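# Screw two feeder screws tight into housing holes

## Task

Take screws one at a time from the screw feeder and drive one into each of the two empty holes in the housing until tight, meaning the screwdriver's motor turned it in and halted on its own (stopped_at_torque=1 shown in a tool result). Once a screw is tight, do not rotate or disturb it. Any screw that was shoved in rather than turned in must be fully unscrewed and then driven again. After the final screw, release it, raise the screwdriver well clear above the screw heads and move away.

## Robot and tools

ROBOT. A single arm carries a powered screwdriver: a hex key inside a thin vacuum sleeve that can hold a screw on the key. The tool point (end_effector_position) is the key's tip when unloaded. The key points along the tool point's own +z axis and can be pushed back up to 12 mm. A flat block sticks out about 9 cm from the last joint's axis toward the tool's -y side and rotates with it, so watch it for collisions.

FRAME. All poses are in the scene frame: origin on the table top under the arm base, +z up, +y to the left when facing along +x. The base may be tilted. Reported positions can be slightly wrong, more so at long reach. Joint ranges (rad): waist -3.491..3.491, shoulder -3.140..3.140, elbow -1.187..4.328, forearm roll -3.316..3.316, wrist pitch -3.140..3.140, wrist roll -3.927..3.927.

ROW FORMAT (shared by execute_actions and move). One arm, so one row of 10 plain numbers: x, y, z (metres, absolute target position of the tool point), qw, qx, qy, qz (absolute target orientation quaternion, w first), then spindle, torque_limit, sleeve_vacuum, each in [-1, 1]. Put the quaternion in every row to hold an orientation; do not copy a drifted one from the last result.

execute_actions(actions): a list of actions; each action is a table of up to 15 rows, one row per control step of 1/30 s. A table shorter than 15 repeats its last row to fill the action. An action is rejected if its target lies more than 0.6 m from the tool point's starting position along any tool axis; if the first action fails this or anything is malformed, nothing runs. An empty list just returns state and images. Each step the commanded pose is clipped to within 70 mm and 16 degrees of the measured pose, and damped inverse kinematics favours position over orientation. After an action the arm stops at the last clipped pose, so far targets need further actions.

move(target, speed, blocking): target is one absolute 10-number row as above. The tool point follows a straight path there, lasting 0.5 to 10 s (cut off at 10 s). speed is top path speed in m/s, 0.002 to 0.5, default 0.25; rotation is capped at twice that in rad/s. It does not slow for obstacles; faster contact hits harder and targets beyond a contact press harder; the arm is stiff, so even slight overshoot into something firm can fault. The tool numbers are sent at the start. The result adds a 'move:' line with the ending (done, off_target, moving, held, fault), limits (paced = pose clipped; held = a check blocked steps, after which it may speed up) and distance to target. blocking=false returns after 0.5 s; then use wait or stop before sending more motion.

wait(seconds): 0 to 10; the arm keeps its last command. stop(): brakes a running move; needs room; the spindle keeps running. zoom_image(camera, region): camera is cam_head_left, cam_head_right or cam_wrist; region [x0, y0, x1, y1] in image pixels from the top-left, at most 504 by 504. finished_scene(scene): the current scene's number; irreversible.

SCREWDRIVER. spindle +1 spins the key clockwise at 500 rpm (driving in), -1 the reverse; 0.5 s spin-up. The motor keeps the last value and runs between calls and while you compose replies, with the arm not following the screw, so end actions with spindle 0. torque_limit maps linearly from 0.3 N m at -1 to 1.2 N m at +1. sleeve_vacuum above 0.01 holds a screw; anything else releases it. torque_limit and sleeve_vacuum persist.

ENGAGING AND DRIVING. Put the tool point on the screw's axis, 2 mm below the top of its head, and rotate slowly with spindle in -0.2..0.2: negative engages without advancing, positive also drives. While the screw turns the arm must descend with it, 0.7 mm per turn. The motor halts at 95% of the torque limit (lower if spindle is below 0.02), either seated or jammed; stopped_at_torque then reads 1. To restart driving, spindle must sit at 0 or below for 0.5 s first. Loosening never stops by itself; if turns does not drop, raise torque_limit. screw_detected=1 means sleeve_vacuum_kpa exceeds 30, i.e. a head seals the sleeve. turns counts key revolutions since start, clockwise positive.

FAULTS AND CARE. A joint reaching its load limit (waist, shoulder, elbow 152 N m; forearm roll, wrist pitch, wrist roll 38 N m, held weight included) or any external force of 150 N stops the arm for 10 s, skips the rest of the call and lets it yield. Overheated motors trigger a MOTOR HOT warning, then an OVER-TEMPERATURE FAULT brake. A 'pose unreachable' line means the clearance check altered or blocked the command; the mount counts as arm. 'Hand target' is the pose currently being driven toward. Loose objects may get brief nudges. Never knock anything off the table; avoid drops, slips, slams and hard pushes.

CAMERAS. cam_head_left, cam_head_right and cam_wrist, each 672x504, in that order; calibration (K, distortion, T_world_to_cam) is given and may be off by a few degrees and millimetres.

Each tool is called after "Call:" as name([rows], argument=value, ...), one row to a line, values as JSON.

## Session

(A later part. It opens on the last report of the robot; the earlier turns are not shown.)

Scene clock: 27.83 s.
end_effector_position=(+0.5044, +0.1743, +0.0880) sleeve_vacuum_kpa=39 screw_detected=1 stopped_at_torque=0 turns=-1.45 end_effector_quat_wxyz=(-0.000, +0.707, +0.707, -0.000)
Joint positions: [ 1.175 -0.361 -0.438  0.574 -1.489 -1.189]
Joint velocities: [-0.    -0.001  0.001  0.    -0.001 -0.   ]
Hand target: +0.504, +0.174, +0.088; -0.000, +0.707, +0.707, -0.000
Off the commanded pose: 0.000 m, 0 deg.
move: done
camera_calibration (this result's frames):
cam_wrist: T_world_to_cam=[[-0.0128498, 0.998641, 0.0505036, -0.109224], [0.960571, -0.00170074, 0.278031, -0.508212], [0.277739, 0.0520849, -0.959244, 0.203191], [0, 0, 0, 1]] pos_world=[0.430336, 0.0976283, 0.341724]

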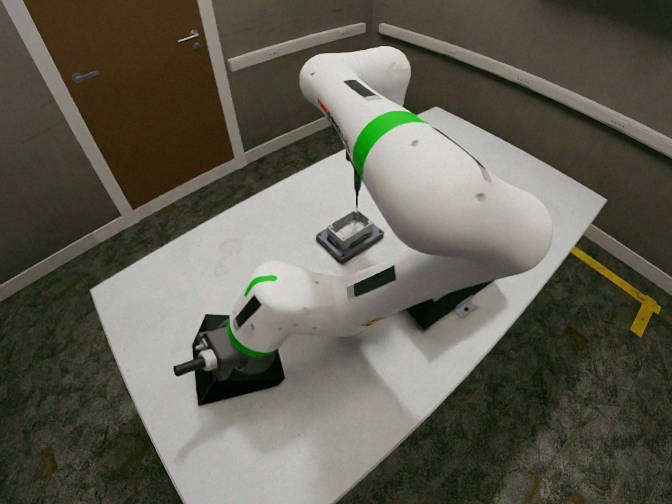

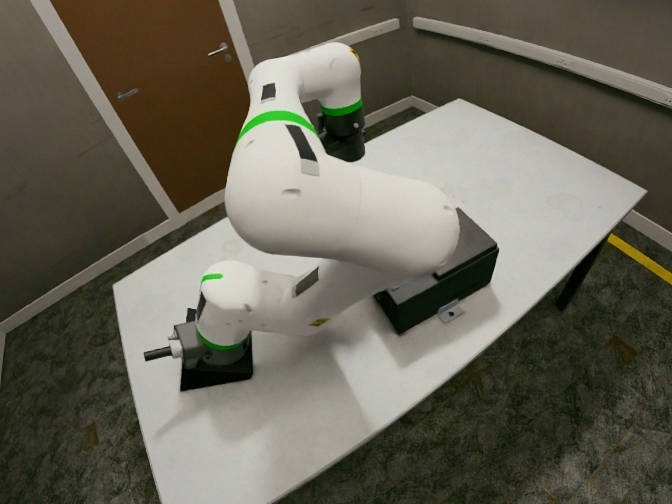

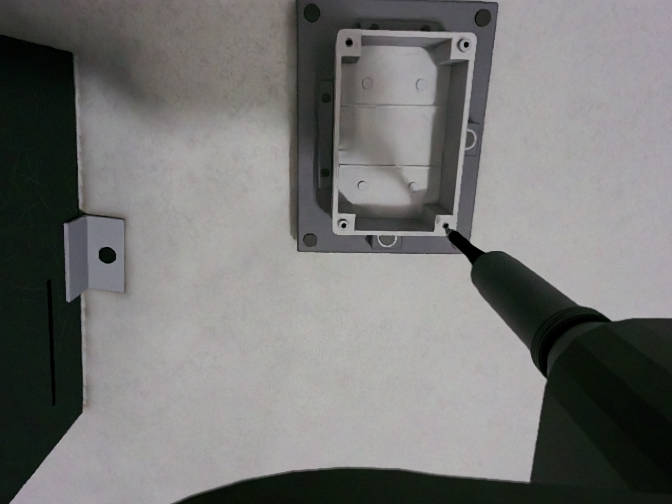

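Call:
execute_actions([
  [[0.5037, 0.1762, 0.082, 0, 0.7071, 0.7071, 0, 0, 0, 1]],
  [[0.5037, 0.1762, 0.082, 0, 0.7071, 0.7071, 0, 0, 0, 1]],
])

Call:
zoom_image(camera="cam_wrist", region=[410, 200, 480, 252])

Call:
zoom_image(camera="cam_head_left", region=[330, 185, 380, 235])

Scene clock: 28.97 s.
end_effector_position=(+0.5037, +0.1762, +0.0820) sleeve_vacuum_kpa=39 screw_detected=1 stopped_at_torque=0 turns=-1.45 end_effector_quat_wxyz=(+0.000, +0.707, +0.707, -0.000)
Joint positions: [ 1.168 -0.357 -0.449  0.575 -1.473 -1.192]
Joint velocities: [-0.     0.    -0.     0.    -0.001 -0.   ]
Hand target: +0.504, +0.176, +0.082; +0.000, +0.707, +0.707, +0.000
Off the commanded pose: 0.000 m, 0 deg.
camera_calibration (this result's frames):
cam_wrist: T_world_to_cam=[[-0.0128533, 0.998648, 0.0503617, -0.110853], [0.96052, -0.00166732, 0.278207, -0.50584], [0.277915, 0.0519493, -0.9592, 0.19749], [0, 0, 0, 1]] pos_world=[0.429559, 0.0996008, 0.335743]

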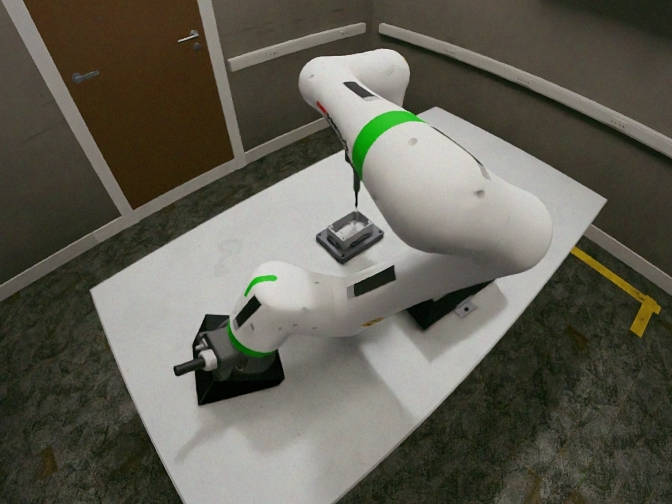

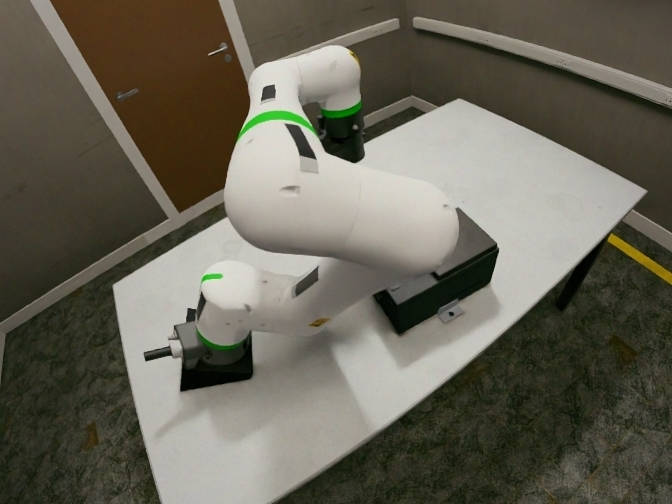

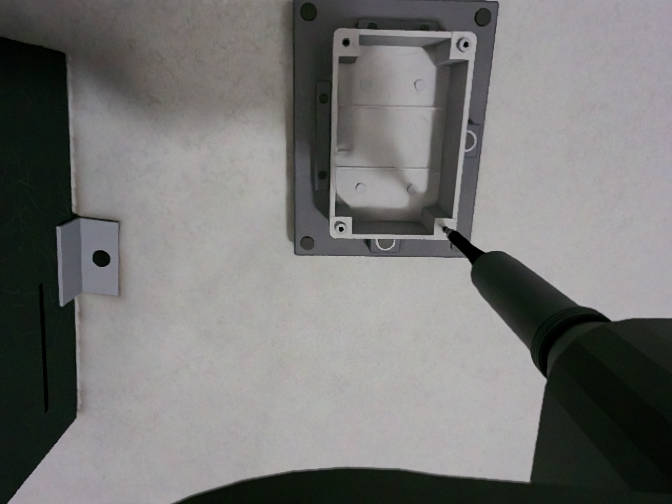

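Region (410, 200, 480, 252) of cam_wrist's 672x504 image, scaled by 7.200, with more detail than that image has; it fills the top 374 rows of this view, and the rest is white.

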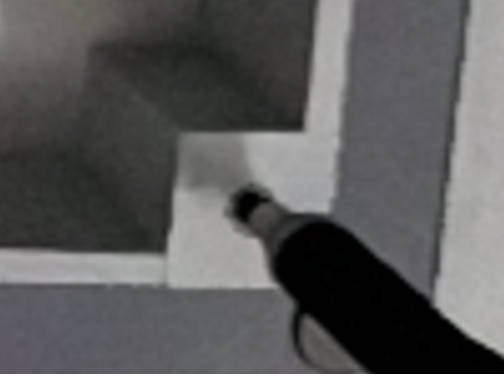

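Region (330, 185, 380, 235) of cam_head_left's 672x504 image, scaled by 10.080, with more detail than that image has.

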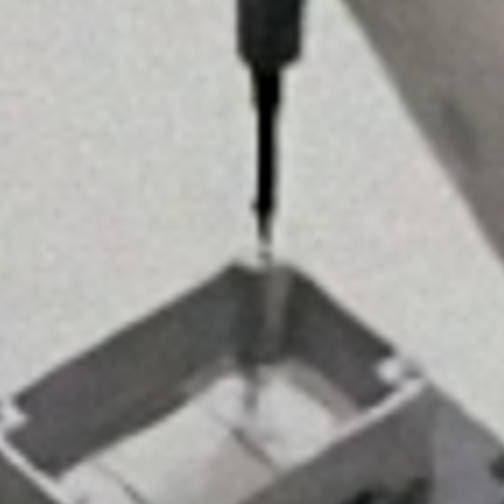

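Call:
execute_actions([
  [[0.5037, 0.1762, 0.0785, 0, 0.7071, 0.7071, 0, 0, 0, 1]],
  [[0.5037, 0.1762, 0.0775, 0, 0.7071, 0.7071, 0, 0, 0, 1]],
])

Call:
zoom_image(camera="cam_wrist", region=[410, 200, 480, 252])

Call:
zoom_image(camera="cam_head_left", region=[330, 185, 380, 235])

Scene clock: 30.07 s.
end_effector_position=(+0.5037, +0.1762, +0.0775) sleeve_vacuum_kpa=39 screw_detected=1 stopped_at_torque=0 turns=-1.45 end_effector_quat_wxyz=(-0.000, +0.707, +0.707, -0.000)
Joint positions: [ 1.16  -0.355 -0.456  0.575 -1.46  -1.19 ]
Joint velocities: [-0.    -0.    -0.001 -0.     0.    -0.   ]
Hand target: +0.504, +0.176, +0.077; -0.000, +0.707, +0.707, -0.000
Off the commanded pose: 0.000 m, 0 deg.
camera_calibration (this result's frames):
cam_wrist: T_world_to_cam=[[-0.0128321, 0.998647, 0.0503948, -0.110648], [0.960518, -0.00169735, 0.278213, -0.504598], [0.277922, 0.0519752, -0.959197, 0.193176], [0, 0, 0, 1]] pos_world=[0.429568, 0.0996012, 0.331256]

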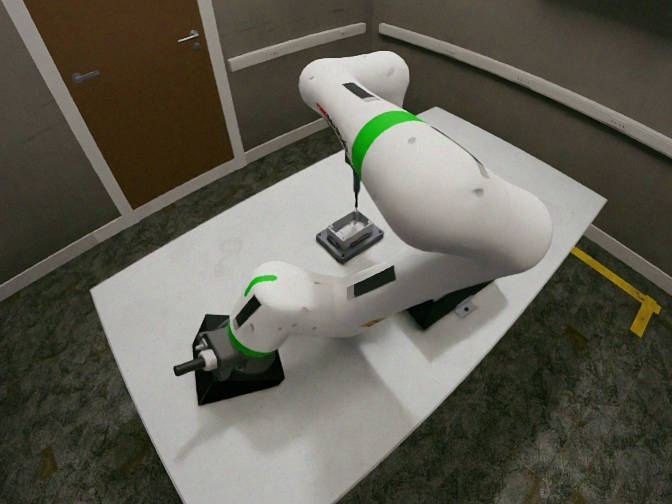

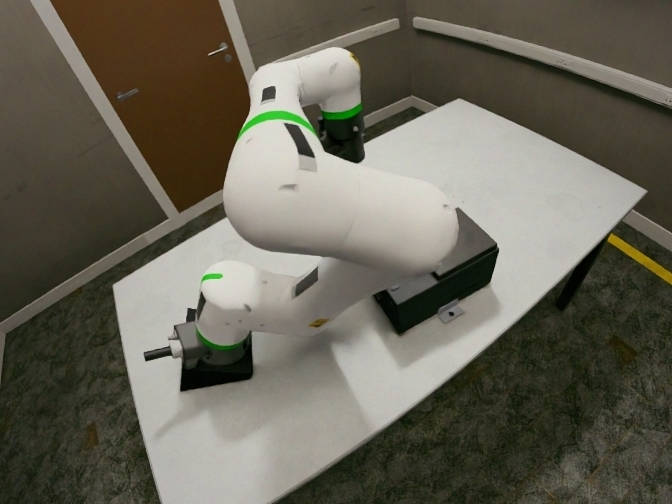

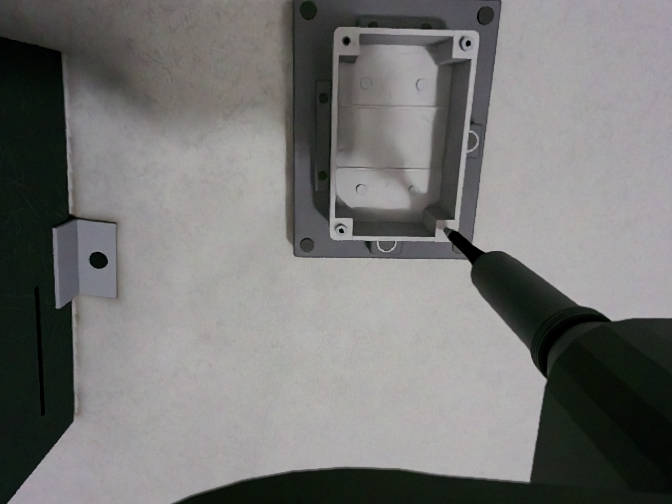

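Region (410, 200, 480, 252) of cam_wrist's 672x504 image, scaled by 7.200, with more detail than that image has; it fills the top 374 rows of this view, and the rest is white.

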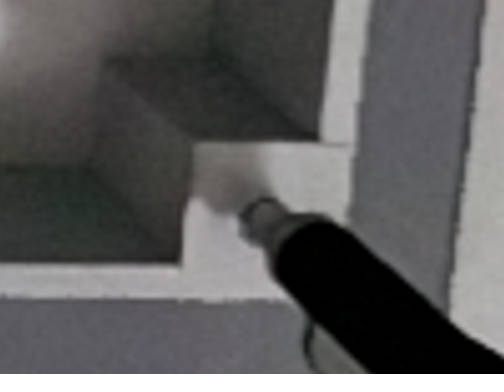

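Region (330, 185, 380, 235) of cam_head_left's 672x504 image, scaled by 10.080, with more detail than that image has.

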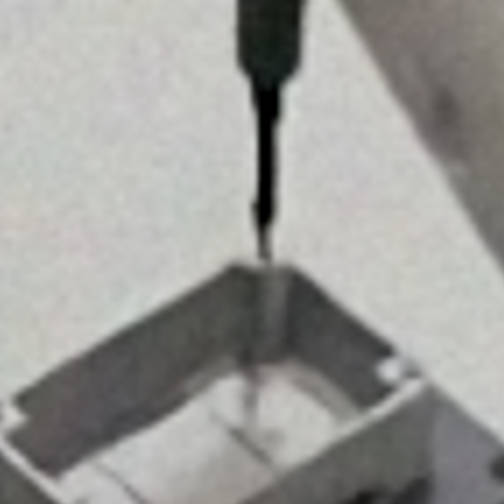

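Call:
execute_actions([
  [[0.5038, 0.1763, 0.0765, 0, 0.7071, 0.7071, 0, 0.2, 0, 1]],
  [[0.5038, 0.1763, 0.0755, 0, 0.7071, 0.7071, 0, 0.2, 0, 1]],
  [[0.5038, 0.1763, 0.0749, 0, 0.7071, 0.7071, 0, 0.2, 0, 1]],
  [[0.5038, 0.1763, 0.0745, 0, 0.7071, 0.7071, 0, 0, 0, 1]],
])

Call:
zoom_image(camera="cam_wrist", region=[410, 200, 480, 252])

Call:
zoom_image(camera="cam_head_left", region=[330, 185, 380, 235])

Scene clock: 32.27 s.
end_effector_position=(+0.5038, +0.1763, +0.0745) sleeve_vacuum_kpa=39 screw_detected=1 stopped_at_torque=0 turns=0.99 end_effector_quat_wxyz=(+0.000, +0.707, +0.707, +0.000)
Joint positions: [ 1.154 -0.353 -0.461  0.576 -1.452 -1.189]
Joint velocities: [-0.    -0.    -0.     0.    -0.001 -0.   ]
Hand target: +0.504, +0.176, +0.074; -0.000, +0.707, +0.707, -0.000
Off the commanded pose: 0.000 m, 0 deg.
camera_calibration (this result's frames):
cam_wrist: T_world_to_cam=[[-0.0128398, 0.998648, 0.0503753, -0.110584], [0.960503, -0.00168726, 0.278265, -0.503883], [0.277974, 0.0519585, -0.959182, 0.190241], [0, 0, 0, 1]] pos_world=[0.429679, 0.0996993, 0.32826]

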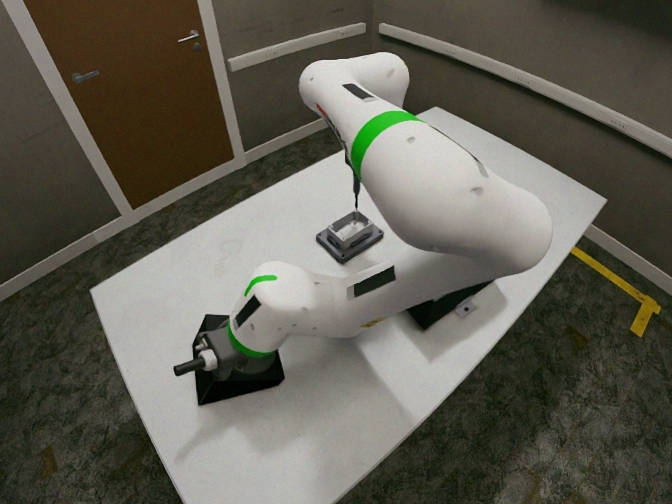

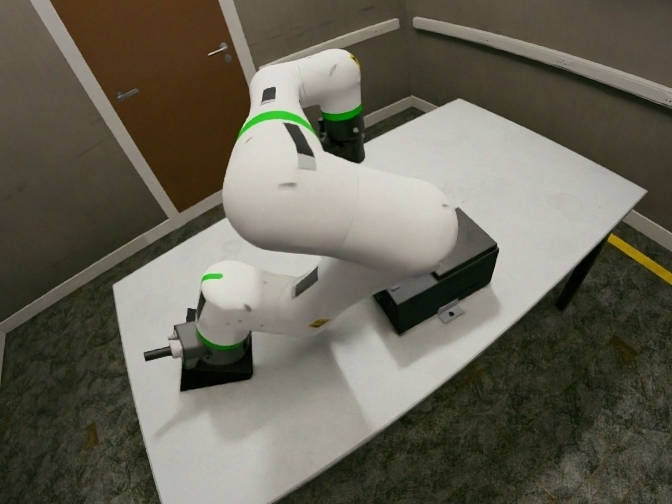

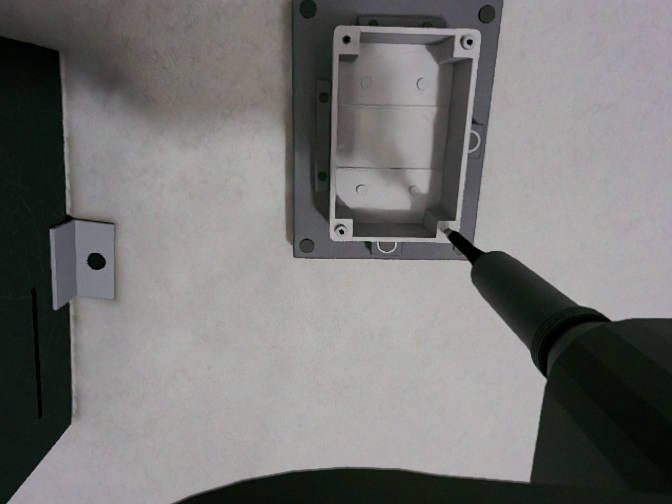

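Region (410, 200, 480, 252) of cam_wrist's 672x504 image, scaled by 7.200, with more detail than that image has; it fills the top 374 rows of this view, and the rest is white.

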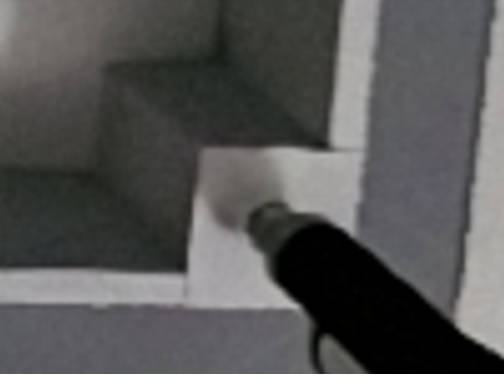

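Region (330, 185, 380, 235) of cam_head_left's 672x504 image, scaled by 10.080, with more detail than that image has.

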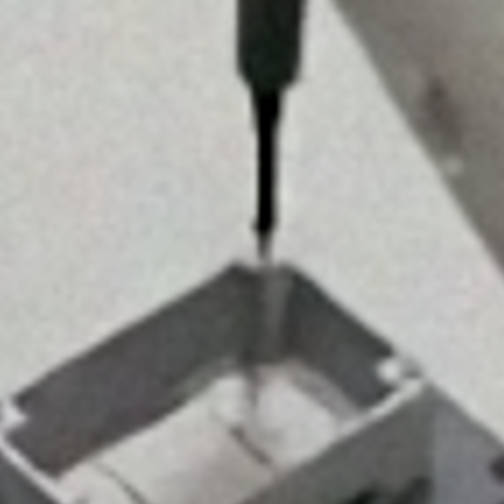

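Call:
execute_actions([
  [[0.5041, 0.1768, 0.0738, 0, 0.7071, 0.7071, 0, 0.2, 0, 1]],
  [[0.5041, 0.1768, 0.073, 0, 0.7071, 0.7071, 0, 0.2, 0, 1]],
  [[0.5041, 0.1768, 0.0722, 0, 0.7071, 0.7071, 0, 0.2, 0, 1]],
  [[0.5041, 0.1768, 0.0715, 0, 0.7071, 0.7071, 0, 0, 0, 1]],
])

Call:
zoom_image(camera="cam_wrist", region=[410, 200, 480, 252])

Call:
zoom_image(camera="cam_head_left", region=[330, 185, 380, 235])

Scene clock: 34.37 s.
end_effector_position=(+0.5041, +0.1768, +0.0715) sleeve_vacuum_kpa=39 screw_detected=1 stopped_at_torque=0 turns=3.44 end_effector_quat_wxyz=(-0.000, +0.707, +0.707, -0.000)
Joint positions: [ 1.148 -0.35  -0.465  0.576 -1.443 -1.188]
Joint velocities: [-0.    -0.001  0.     0.     0.001 -0.   ]
Hand target: +0.504, +0.177, +0.071; -0.000, +0.707, +0.707, -0.000
Off the commanded pose: 0.000 m, 0 deg.
camera_calibration (this result's frames):
cam_wrist: T_world_to_cam=[[-0.0128325, 0.998647, 0.0503937, -0.11094], [0.960517, -0.00169675, 0.278215, -0.503313], [0.277924, 0.0519743, -0.959196, 0.187278], [0, 0, 0, 1]] pos_world=[0.429969, 0.100202, 0.325256]

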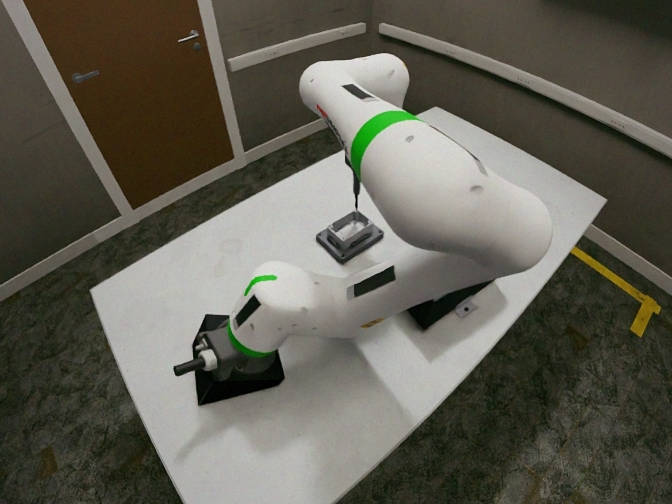

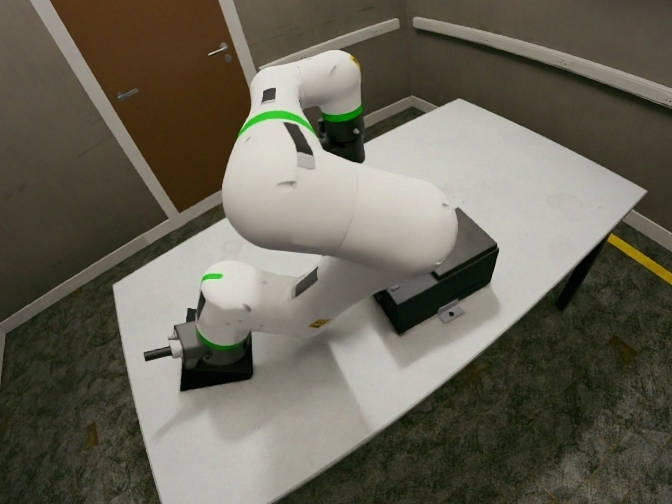

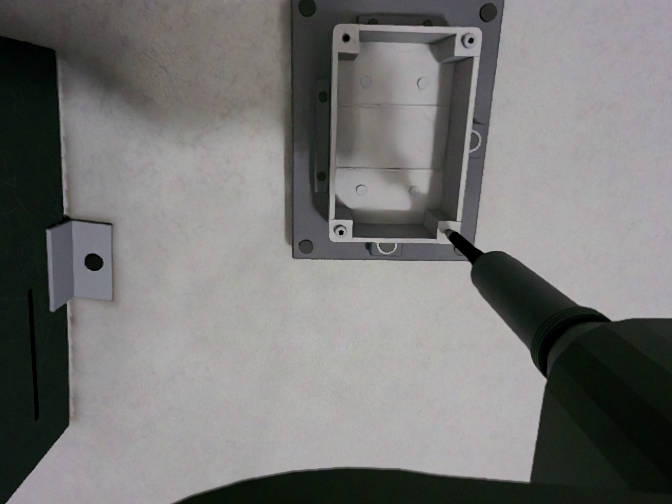

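Region (410, 200, 480, 252) of cam_wrist's 672x504 image, scaled by 7.200, with more detail than that image has; it fills the top 374 rows of this view, and the rest is white.

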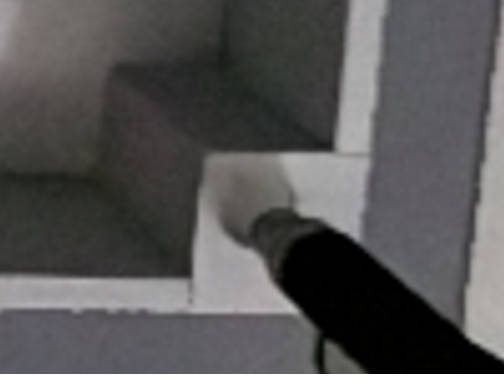

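Region (330, 185, 380, 235) of cam_head_left's 672x504 image, scaled by 10.080, with more detail than that image has.

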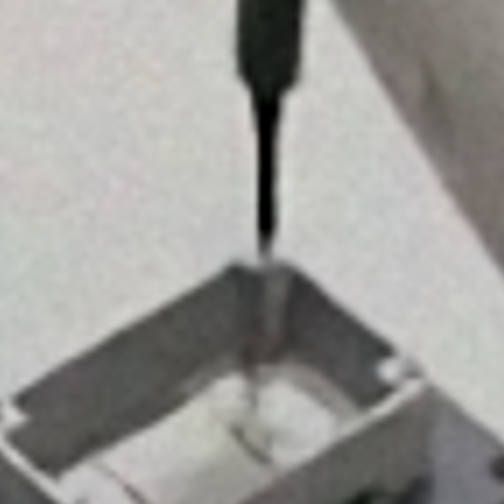

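Call:
execute_actions([
  [[0.5039, 0.1765, 0.0707, 0, 0.7071, 0.7071, 0, 0.5, 0, 1]],
  [[0.5039, 0.1765, 0.0693, 0, 0.7071, 0.7071, 0, 0.5, 0, 1]],
  [[0.5039, 0.1765, 0.0679, 0, 0.7071, 0.7071, 0, 0.5, 0, 1]],
  [[0.5039, 0.1765, 0.0665, 0, 0.7071, 0.7071, 0, 0.5, 0, 1]],
  [[0.5039, 0.1765, 0.0651, 0, 0.7071, 0.7071, 0, 0.5, 0, 1],[0.5039, 0.1765, 0.0651, 0, 0.7071, 0.7071, 0, 0.5, 0, 1],[0.5039, 0.1765, 0.0651, 0, 0.7071, 0.7071, 0, 0.5, 0, 1],[0.5039, 0.1765, 0.0651, 0, 0.7071, 0.7071, 0, 0.5, 0, 1],[0.5039, 0.1765, 0.0651, 0, 0.7071, 0.7071, 0, 0.5, 0, 1],[0.5039, 0.1765, 0.0651, 0, 0.7071, 0.7071, 0, 0.5, 0, 1],[0.5039, 0.1765, 0.0651, 0, 0.7071, 0.7071, 0, 0.5, 0, 1],[0.5039, 0.1765, 0.0651, 0, 0.7071, 0.7071, 0, 0.5, 0, 1],[0.5039, 0.1765, 0.0651, 0, 0.7071, 0.7071, 0, 0.5, 0, 1],[0.5039, 0.1765, 0.0651, 0, 0.7071, 0.7071, 0, 0.5, 0, 1],[0.5039, 0.1765, 0.0651, 0, 0.7071, 0.7071, 0, 0, 0, 1]],
])

Call:
zoom_image(camera="cam_wrist", region=[410, 200, 480, 252])

Call:
zoom_image(camera="cam_head_left", region=[330, 185, 380, 235])

Scene clock: 37.13 s.
end_effector_position=(+0.5039, +0.1765, +0.0651) sleeve_vacuum_kpa=39 screw_detected=1 stopped_at_torque=0 turns=12.70 end_effector_quat_wxyz=(-0.000, +0.707, +0.707, -0.000)
Joint positions: [ 1.136 -0.348 -0.476  0.577 -1.425 -1.185]
Joint velocities: [ 0.    -0.    -0.    -0.    -0.002  0.   ]
Hand target: +0.504, +0.176, +0.065; -0.000, +0.707, +0.707, -0.000
Off the commanded pose: 0.000 m, 0 deg.
camera_calibration (this result's frames):
cam_wrist: T_world_to_cam=[[-0.0128325, 0.998647, 0.0503956, -0.11032], [0.960518, -0.00169703, 0.278211, -0.501339], [0.27792, 0.051976, -0.959197, 0.181212], [0, 0, 0, 1]] pos_world=[0.429767, 0.0999008, 0.318855]

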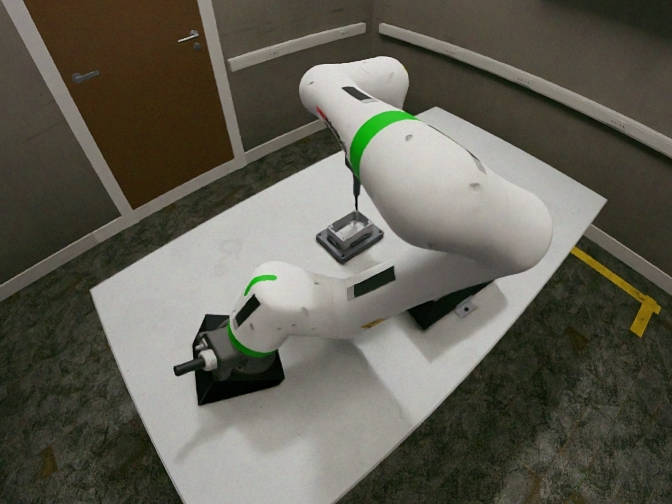

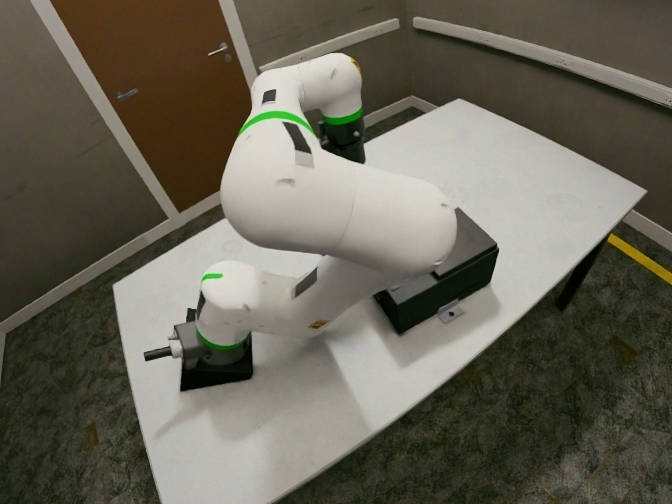

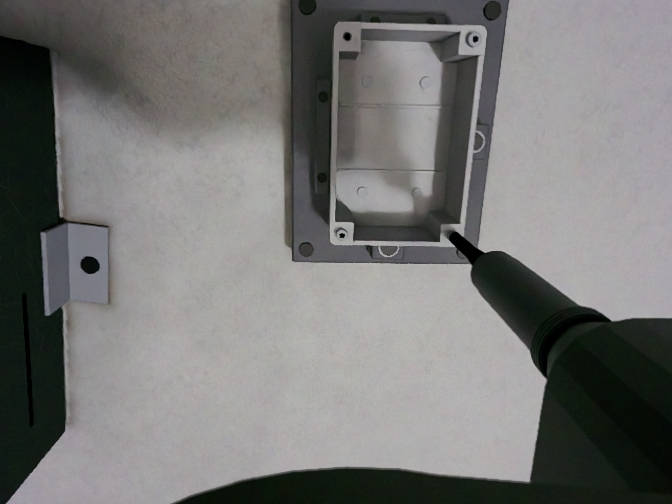

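Region (410, 200, 480, 252) of cam_wrist's 672x504 image, scaled by 7.200, with more detail than that image has; it fills the top 374 rows of this view, and the rest is white.

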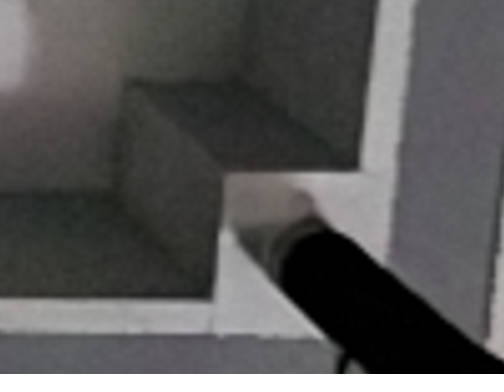

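Region (330, 185, 380, 235) of cam_head_left's 672x504 image, scaled by 10.080, with more detail than that image has.

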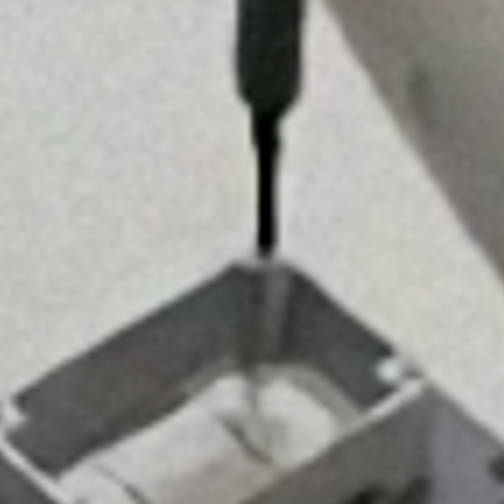

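Call:
execute_actions([
  [[0.5039, 0.1765, 0.0641, 0, 0.7071, 0.7071, 0, 0.5, 0, 1]],
  [[0.5039, 0.1765, 0.063, 0, 0.7071, 0.7071, 0, 0.5, 0, 1],[0.5039, 0.1765, 0.063, 0, 0.7071, 0.7071, 0, 0.5, 0, 1],[0.5039, 0.1765, 0.063, 0, 0.7071, 0.7071, 0, 0.5, 0, 1],[0.5039, 0.1765, 0.063, 0, 0.7071, 0.7071, 0, 0.5, 0, 1],[0.5039, 0.1765, 0.063, 0, 0.7071, 0.7071, 0, 0.5, 0, 1],[0.5039, 0.1765, 0.063, 0, 0.7071, 0.7071, 0, 0.5, 0, 1],[0.5039, 0.1765, 0.063, 0, 0.7071, 0.7071, 0, 0.5, 0, 1],[0.5039, 0.1765, 0.063, 0, 0.7071, 0.7071, 0, 0.5, 0, 1],[0.5039, 0.1765, 0.063, 0, 0.7071, 0.7071, 0, 0.5, 0, 1],[0.5039, 0.1765, 0.063, 0, 0.7071, 0.7071, 0, 0.5, 0, 1],[0.5039, 0.1765, 0.063, 0, 0.7071, 0.7071, 0, 0.5, 0, 1],[0.5039, 0.1765, 0.063, 0, 0.7071, 0.7071, 0, 0, 0, 1]],
])

Call:
zoom_image(camera="cam_wrist", region=[300, 0, 520, 270])

Scene clock: 38.30 s.
end_effector_position=(+0.5039, +0.1765, +0.0630) sleeve_vacuum_kpa=40 screw_detected=1 stopped_at_torque=1 turns=15.11 end_effector_quat_wxyz=(+0.000, +0.707, +0.707, +0.000)
Joint positions: [ 1.132 -0.347 -0.479  0.578 -1.42  -1.184]
Joint velocities: [ 0.     0.    -0.001 -0.    -0.001  0.   ]
Hand target: +0.504, +0.176, +0.063; -0.000, +0.707, +0.707, -0.000
Off the commanded pose: 0.000 m, 0 deg.
camera_calibration (this result's frames):
cam_wrist: T_world_to_cam=[[-0.0129186, 0.998647, 0.0503729, -0.11016], [0.960504, -0.00161068, 0.278262, -0.500785], [0.277966, 0.0519781, -0.959184, 0.179174], [0, 0, 0, 1]] pos_world=[0.429779, 0.0998913, 0.316759]

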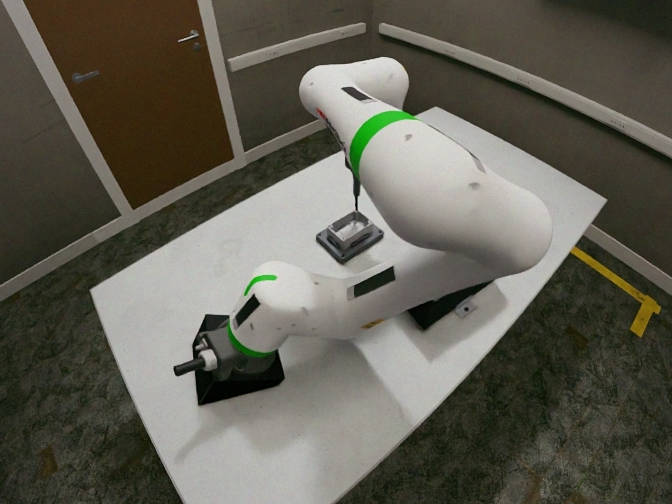

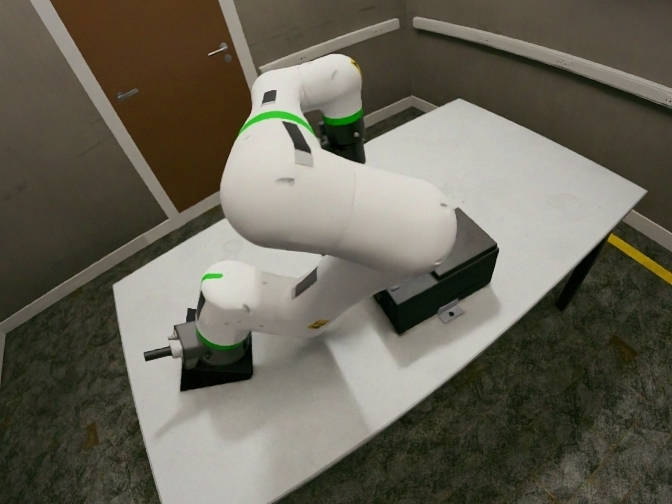

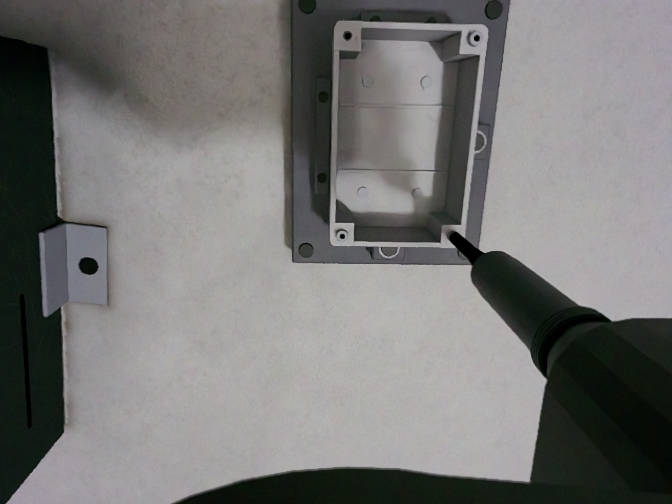

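Region (300, 0, 520, 270) of cam_wrist's 672x504 image, scaled by 1.867, with more detail than that image has; it fills the left 411 columns of this view, and the rest is white.

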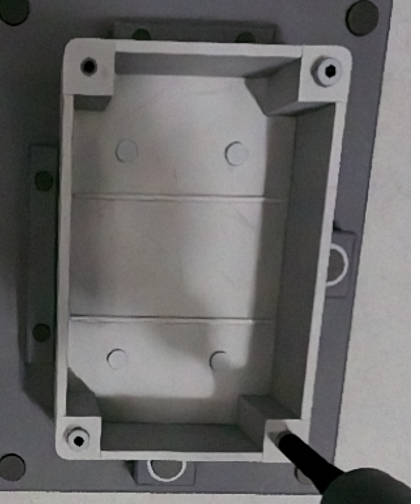

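Call:
execute_actions([
  [[0.5039, 0.1765, 0.063, 0, 0.7071, 0.7071, 0, 0, 0, 0],[0.5039, 0.1765, 0.063, 0, 0.7071, 0.7071, 0, 0, 0, 0],[0.5039, 0.1765, 0.063, 0, 0.7071, 0.7071, 0, 0, 0, 0],[0.5039, 0.1765, 0.063, 0, 0.7071, 0.7071, 0, 0, 0, 0],[0.5039, 0.1765, 0.063, 0, 0.7071, 0.7071, 0, 0, 0, 0],[0.5039, 0.1765, 0.063, 0, 0.7071, 0.7071, 0, 0, 0, 0],[0.5039, 0.1765, 0.08, 0, 0.7071, 0.7071, 0, 0, 0, 0]],
])

Call:
move(target=[0.50, -0.03, 0.185, 0, 0.7071, 0.7071, 0, 0, 0, 0], speed=0.25)

Call:
move(target=[0.425, -0.14, 0.175, 0, 0.7071, 0.7071, 0, 0, 0, 0], speed=0.15)

Call:
move(target=[0.4063, -0.15, 0.169, 0, 0.7071, 0.7071, 0, 0, 0, 0], speed=0.05)

Call:
zoom_image(camera="cam_wrist", region=[380, 180, 520, 285])

Scene clock: 39.00 s.
end_effector_position=(+0.5038, +0.1765, +0.0799) sleeve_vacuum_kpa=0 screw_detected=0 stopped_at_torque=1 turns=15.10 end_effector_quat_wxyz=(+0.000, +0.707, +0.707, -0.000)
Joint positions: [ 1.164 -0.355 -0.452  0.575 -1.467 -1.191]
Joint velocities: [ 0.002 -0.     0.003 -0.    -0.001 -0.001]
Hand target: +0.504, +0.177, +0.080; +0.000, +0.707, +0.707, +0.000
Off the commanded pose: 0.000 m, 0 deg.
camera_calibration (this result's frames):
cam_wrist: T_world_to_cam=[[-0.0128886, 0.998656, 0.0501931, -0.110989], [0.96055, -0.00158079, 0.278101, -0.505409], [0.277807, 0.0517974, -0.959239, 0.195493], [0, 0, 0, 1]] pos_world=[0.429731, 0.0999152, 0.333651]

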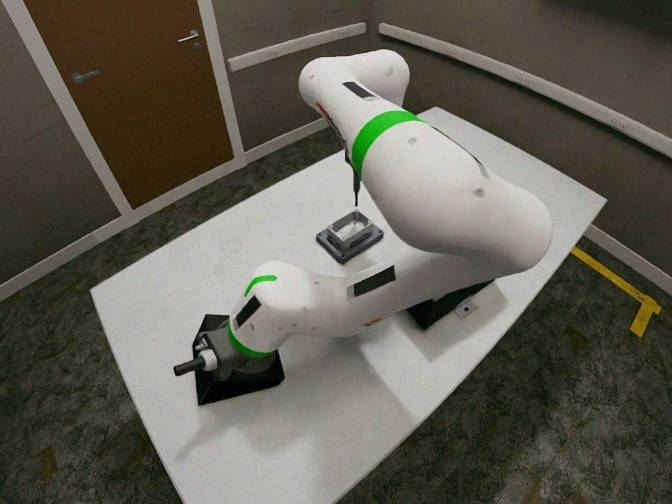

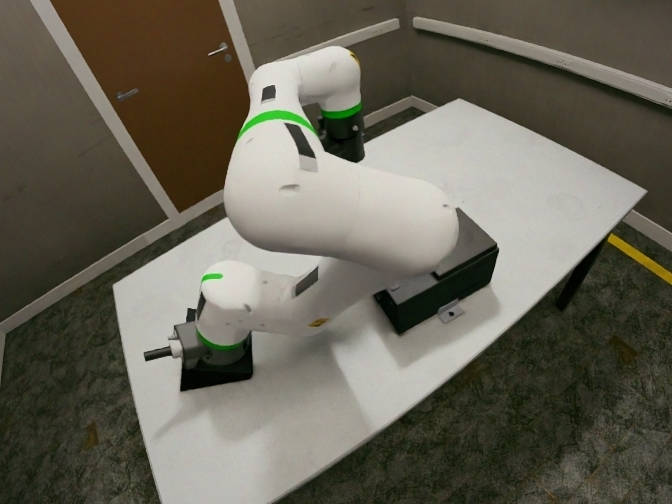

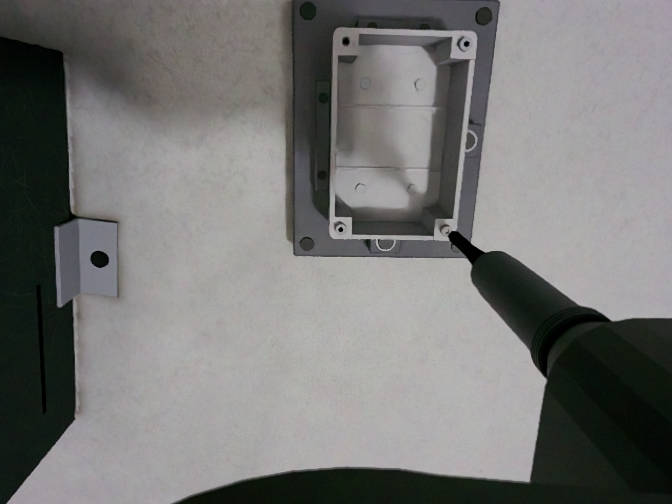

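Scene clock: 40.30 s.
end_effector_position=(+0.5010, -0.0295, +0.1849) sleeve_vacuum_kpa=0 screw_detected=0 stopped_at_torque=1 turns=15.10 end_effector_quat_wxyz=(-0.000, +0.707, +0.707, -0.000)
Joint positions: [ 1.019 -0.673 -0.3    0.575 -1.786 -0.815]
Joint velocities: [-0.001  0.001  0.002 -0.     0.001  0.   ]
Hand target: +0.501, -0.030, +0.185; -0.000, +0.707, +0.707, -0.000
Off the commanded pose: 0.001 m, 0 deg.
move: done
camera_calibration (this result's frames):
cam_wrist: T_world_to_cam=[[-0.0128936, 0.998633, 0.05065, 0.0893163], [0.960648, -0.00168471, 0.277762, -0.532183], [0.277468, 0.0522382, -0.959314, 0.307888], [0, 0, 0, 1]] pos_world=[0.426964, -0.106174, 0.438658]

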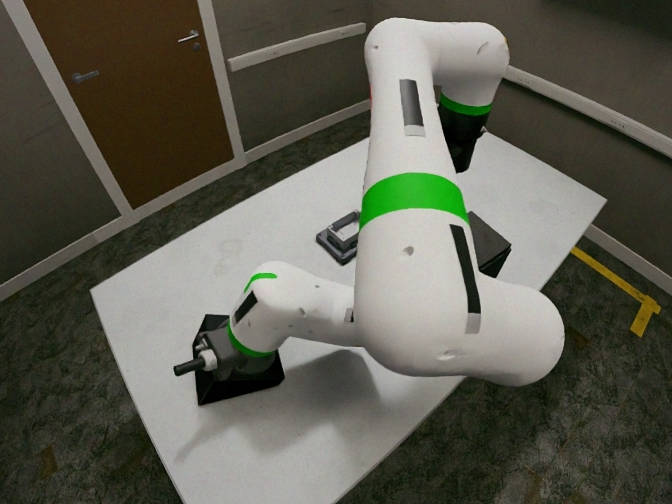

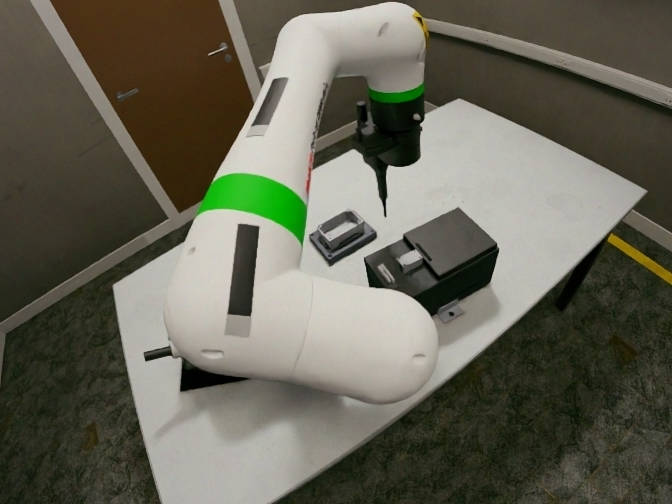

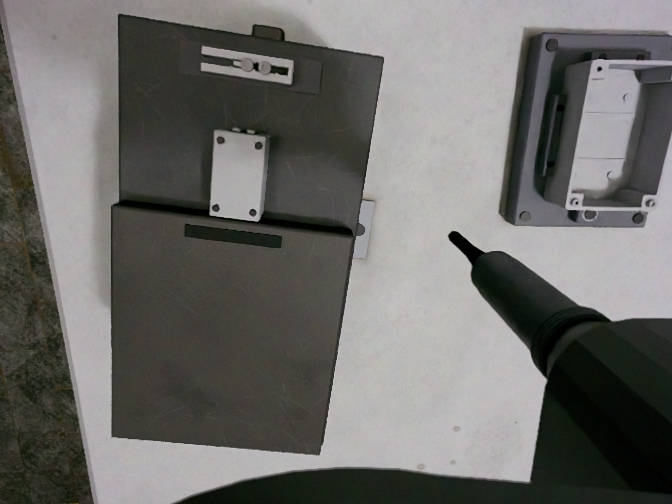

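Scene clock: 41.57 s.
end_effector_position=(+0.4252, -0.1399, +0.1748) sleeve_vacuum_kpa=0 screw_detected=0 stopped_at_torque=1 turns=15.10 end_effector_quat_wxyz=(+0.001, +0.707, +0.707, -0.000)
Joint positions: [ 0.708 -0.901 -0.391  0.508 -1.757 -0.498]
Joint velocities: [-0.267  0.072  0.056 -0.123  0.124  0.198]
Hand target: +0.425, -0.140, +0.175; +0.000, +0.707, +0.707, -0.000
Off the commanded pose: 0.000 m, 0 deg.
move: done
camera_calibration (this result's frames):
cam_wrist: T_world_to_cam=[[-0.0120264, 0.998764, 0.0482334, 0.199136], [0.9602, -0.00192653, 0.279306, -0.456941], [0.279053, 0.0496728, -0.95899, 0.323934], [0, 0, 0, 1]] pos_world=[0.350754, -0.215861, 0.428671]

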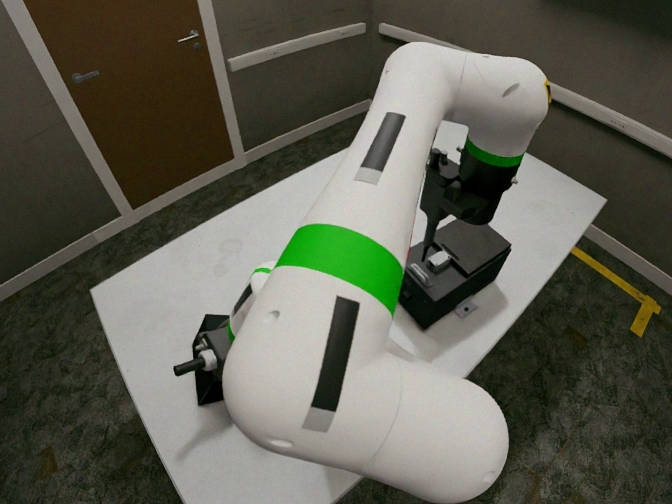

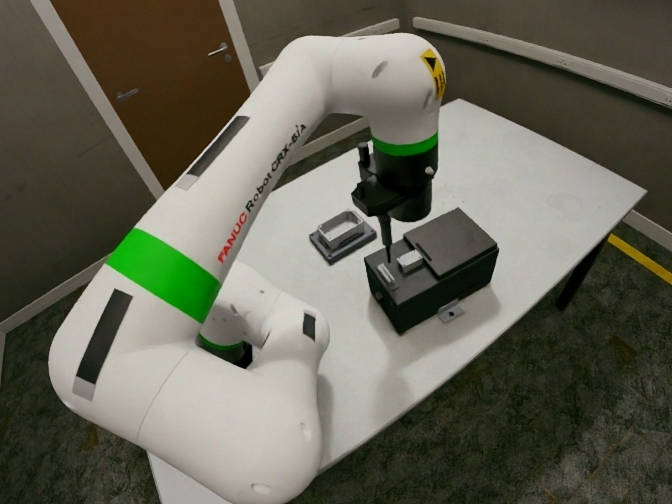

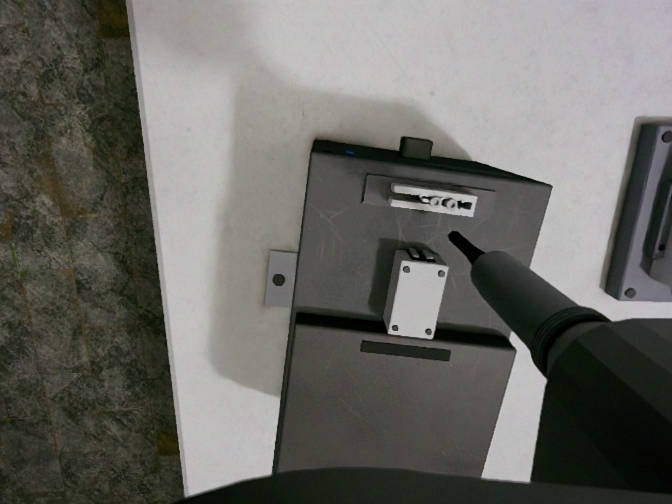

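Scene clock: 42.30 s.
end_effector_position=(+0.4062, -0.1500, +0.1689) sleeve_vacuum_kpa=0 screw_detected=0 stopped_at_torque=1 turns=15.10 end_effector_quat_wxyz=(-0.000, +0.707, +0.707, -0.000)
Joint positions: [ 0.651 -0.943 -0.421  0.486 -1.743 -0.448]
Joint velocities: [-0.031  0.009  0.008 -0.014  0.014  0.022]
Hand target: +0.406, -0.150, +0.169; -0.000, +0.707, +0.707, -0.000
Off the commanded pose: 0.000 m, 0 deg.
move: done
camera_calibration (this result's frames):
cam_wrist: T_world_to_cam=[[-0.0128556, 0.998654, 0.0502412, 0.209293], [0.960585, -0.0016195, 0.277982, -0.436879], [0.27769, 0.0518346, -0.959271, 0.324948], [0, 0, 0, 1]] pos_world=[0.332115, -0.226562, 0.422642]

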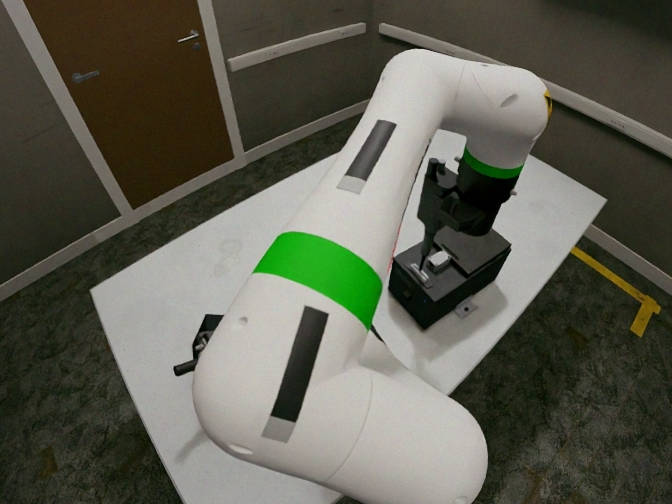

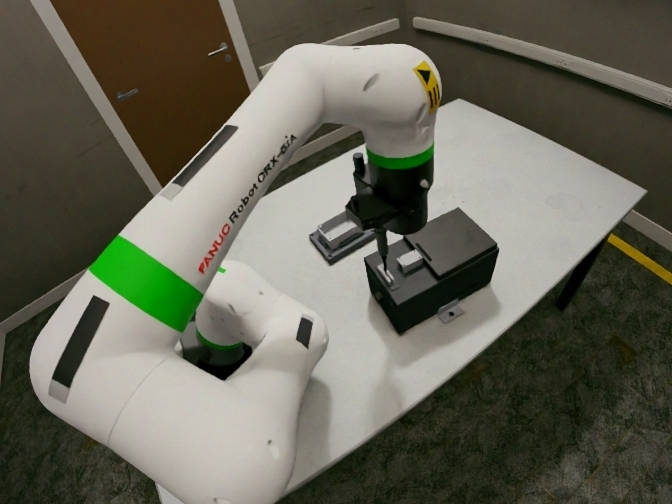

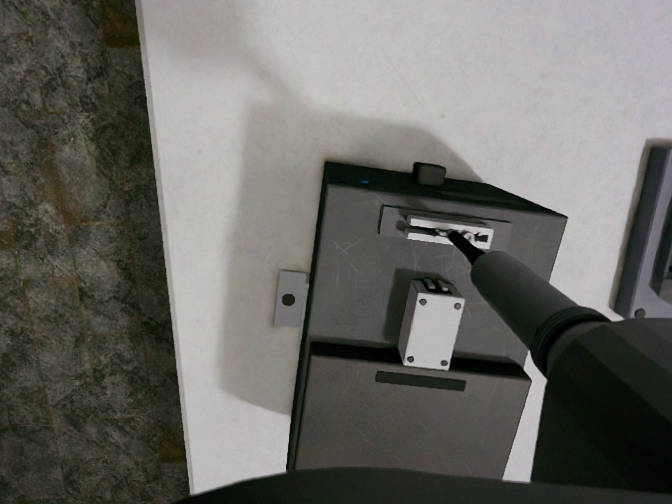

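Region (380, 180, 520, 285) of cam_wrist's 672x504 image, scaled by 3.600, with more detail than that image has; it fills the top 378 rows of this view, and the rest is white.

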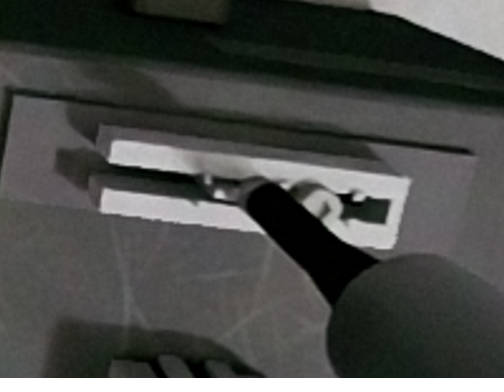

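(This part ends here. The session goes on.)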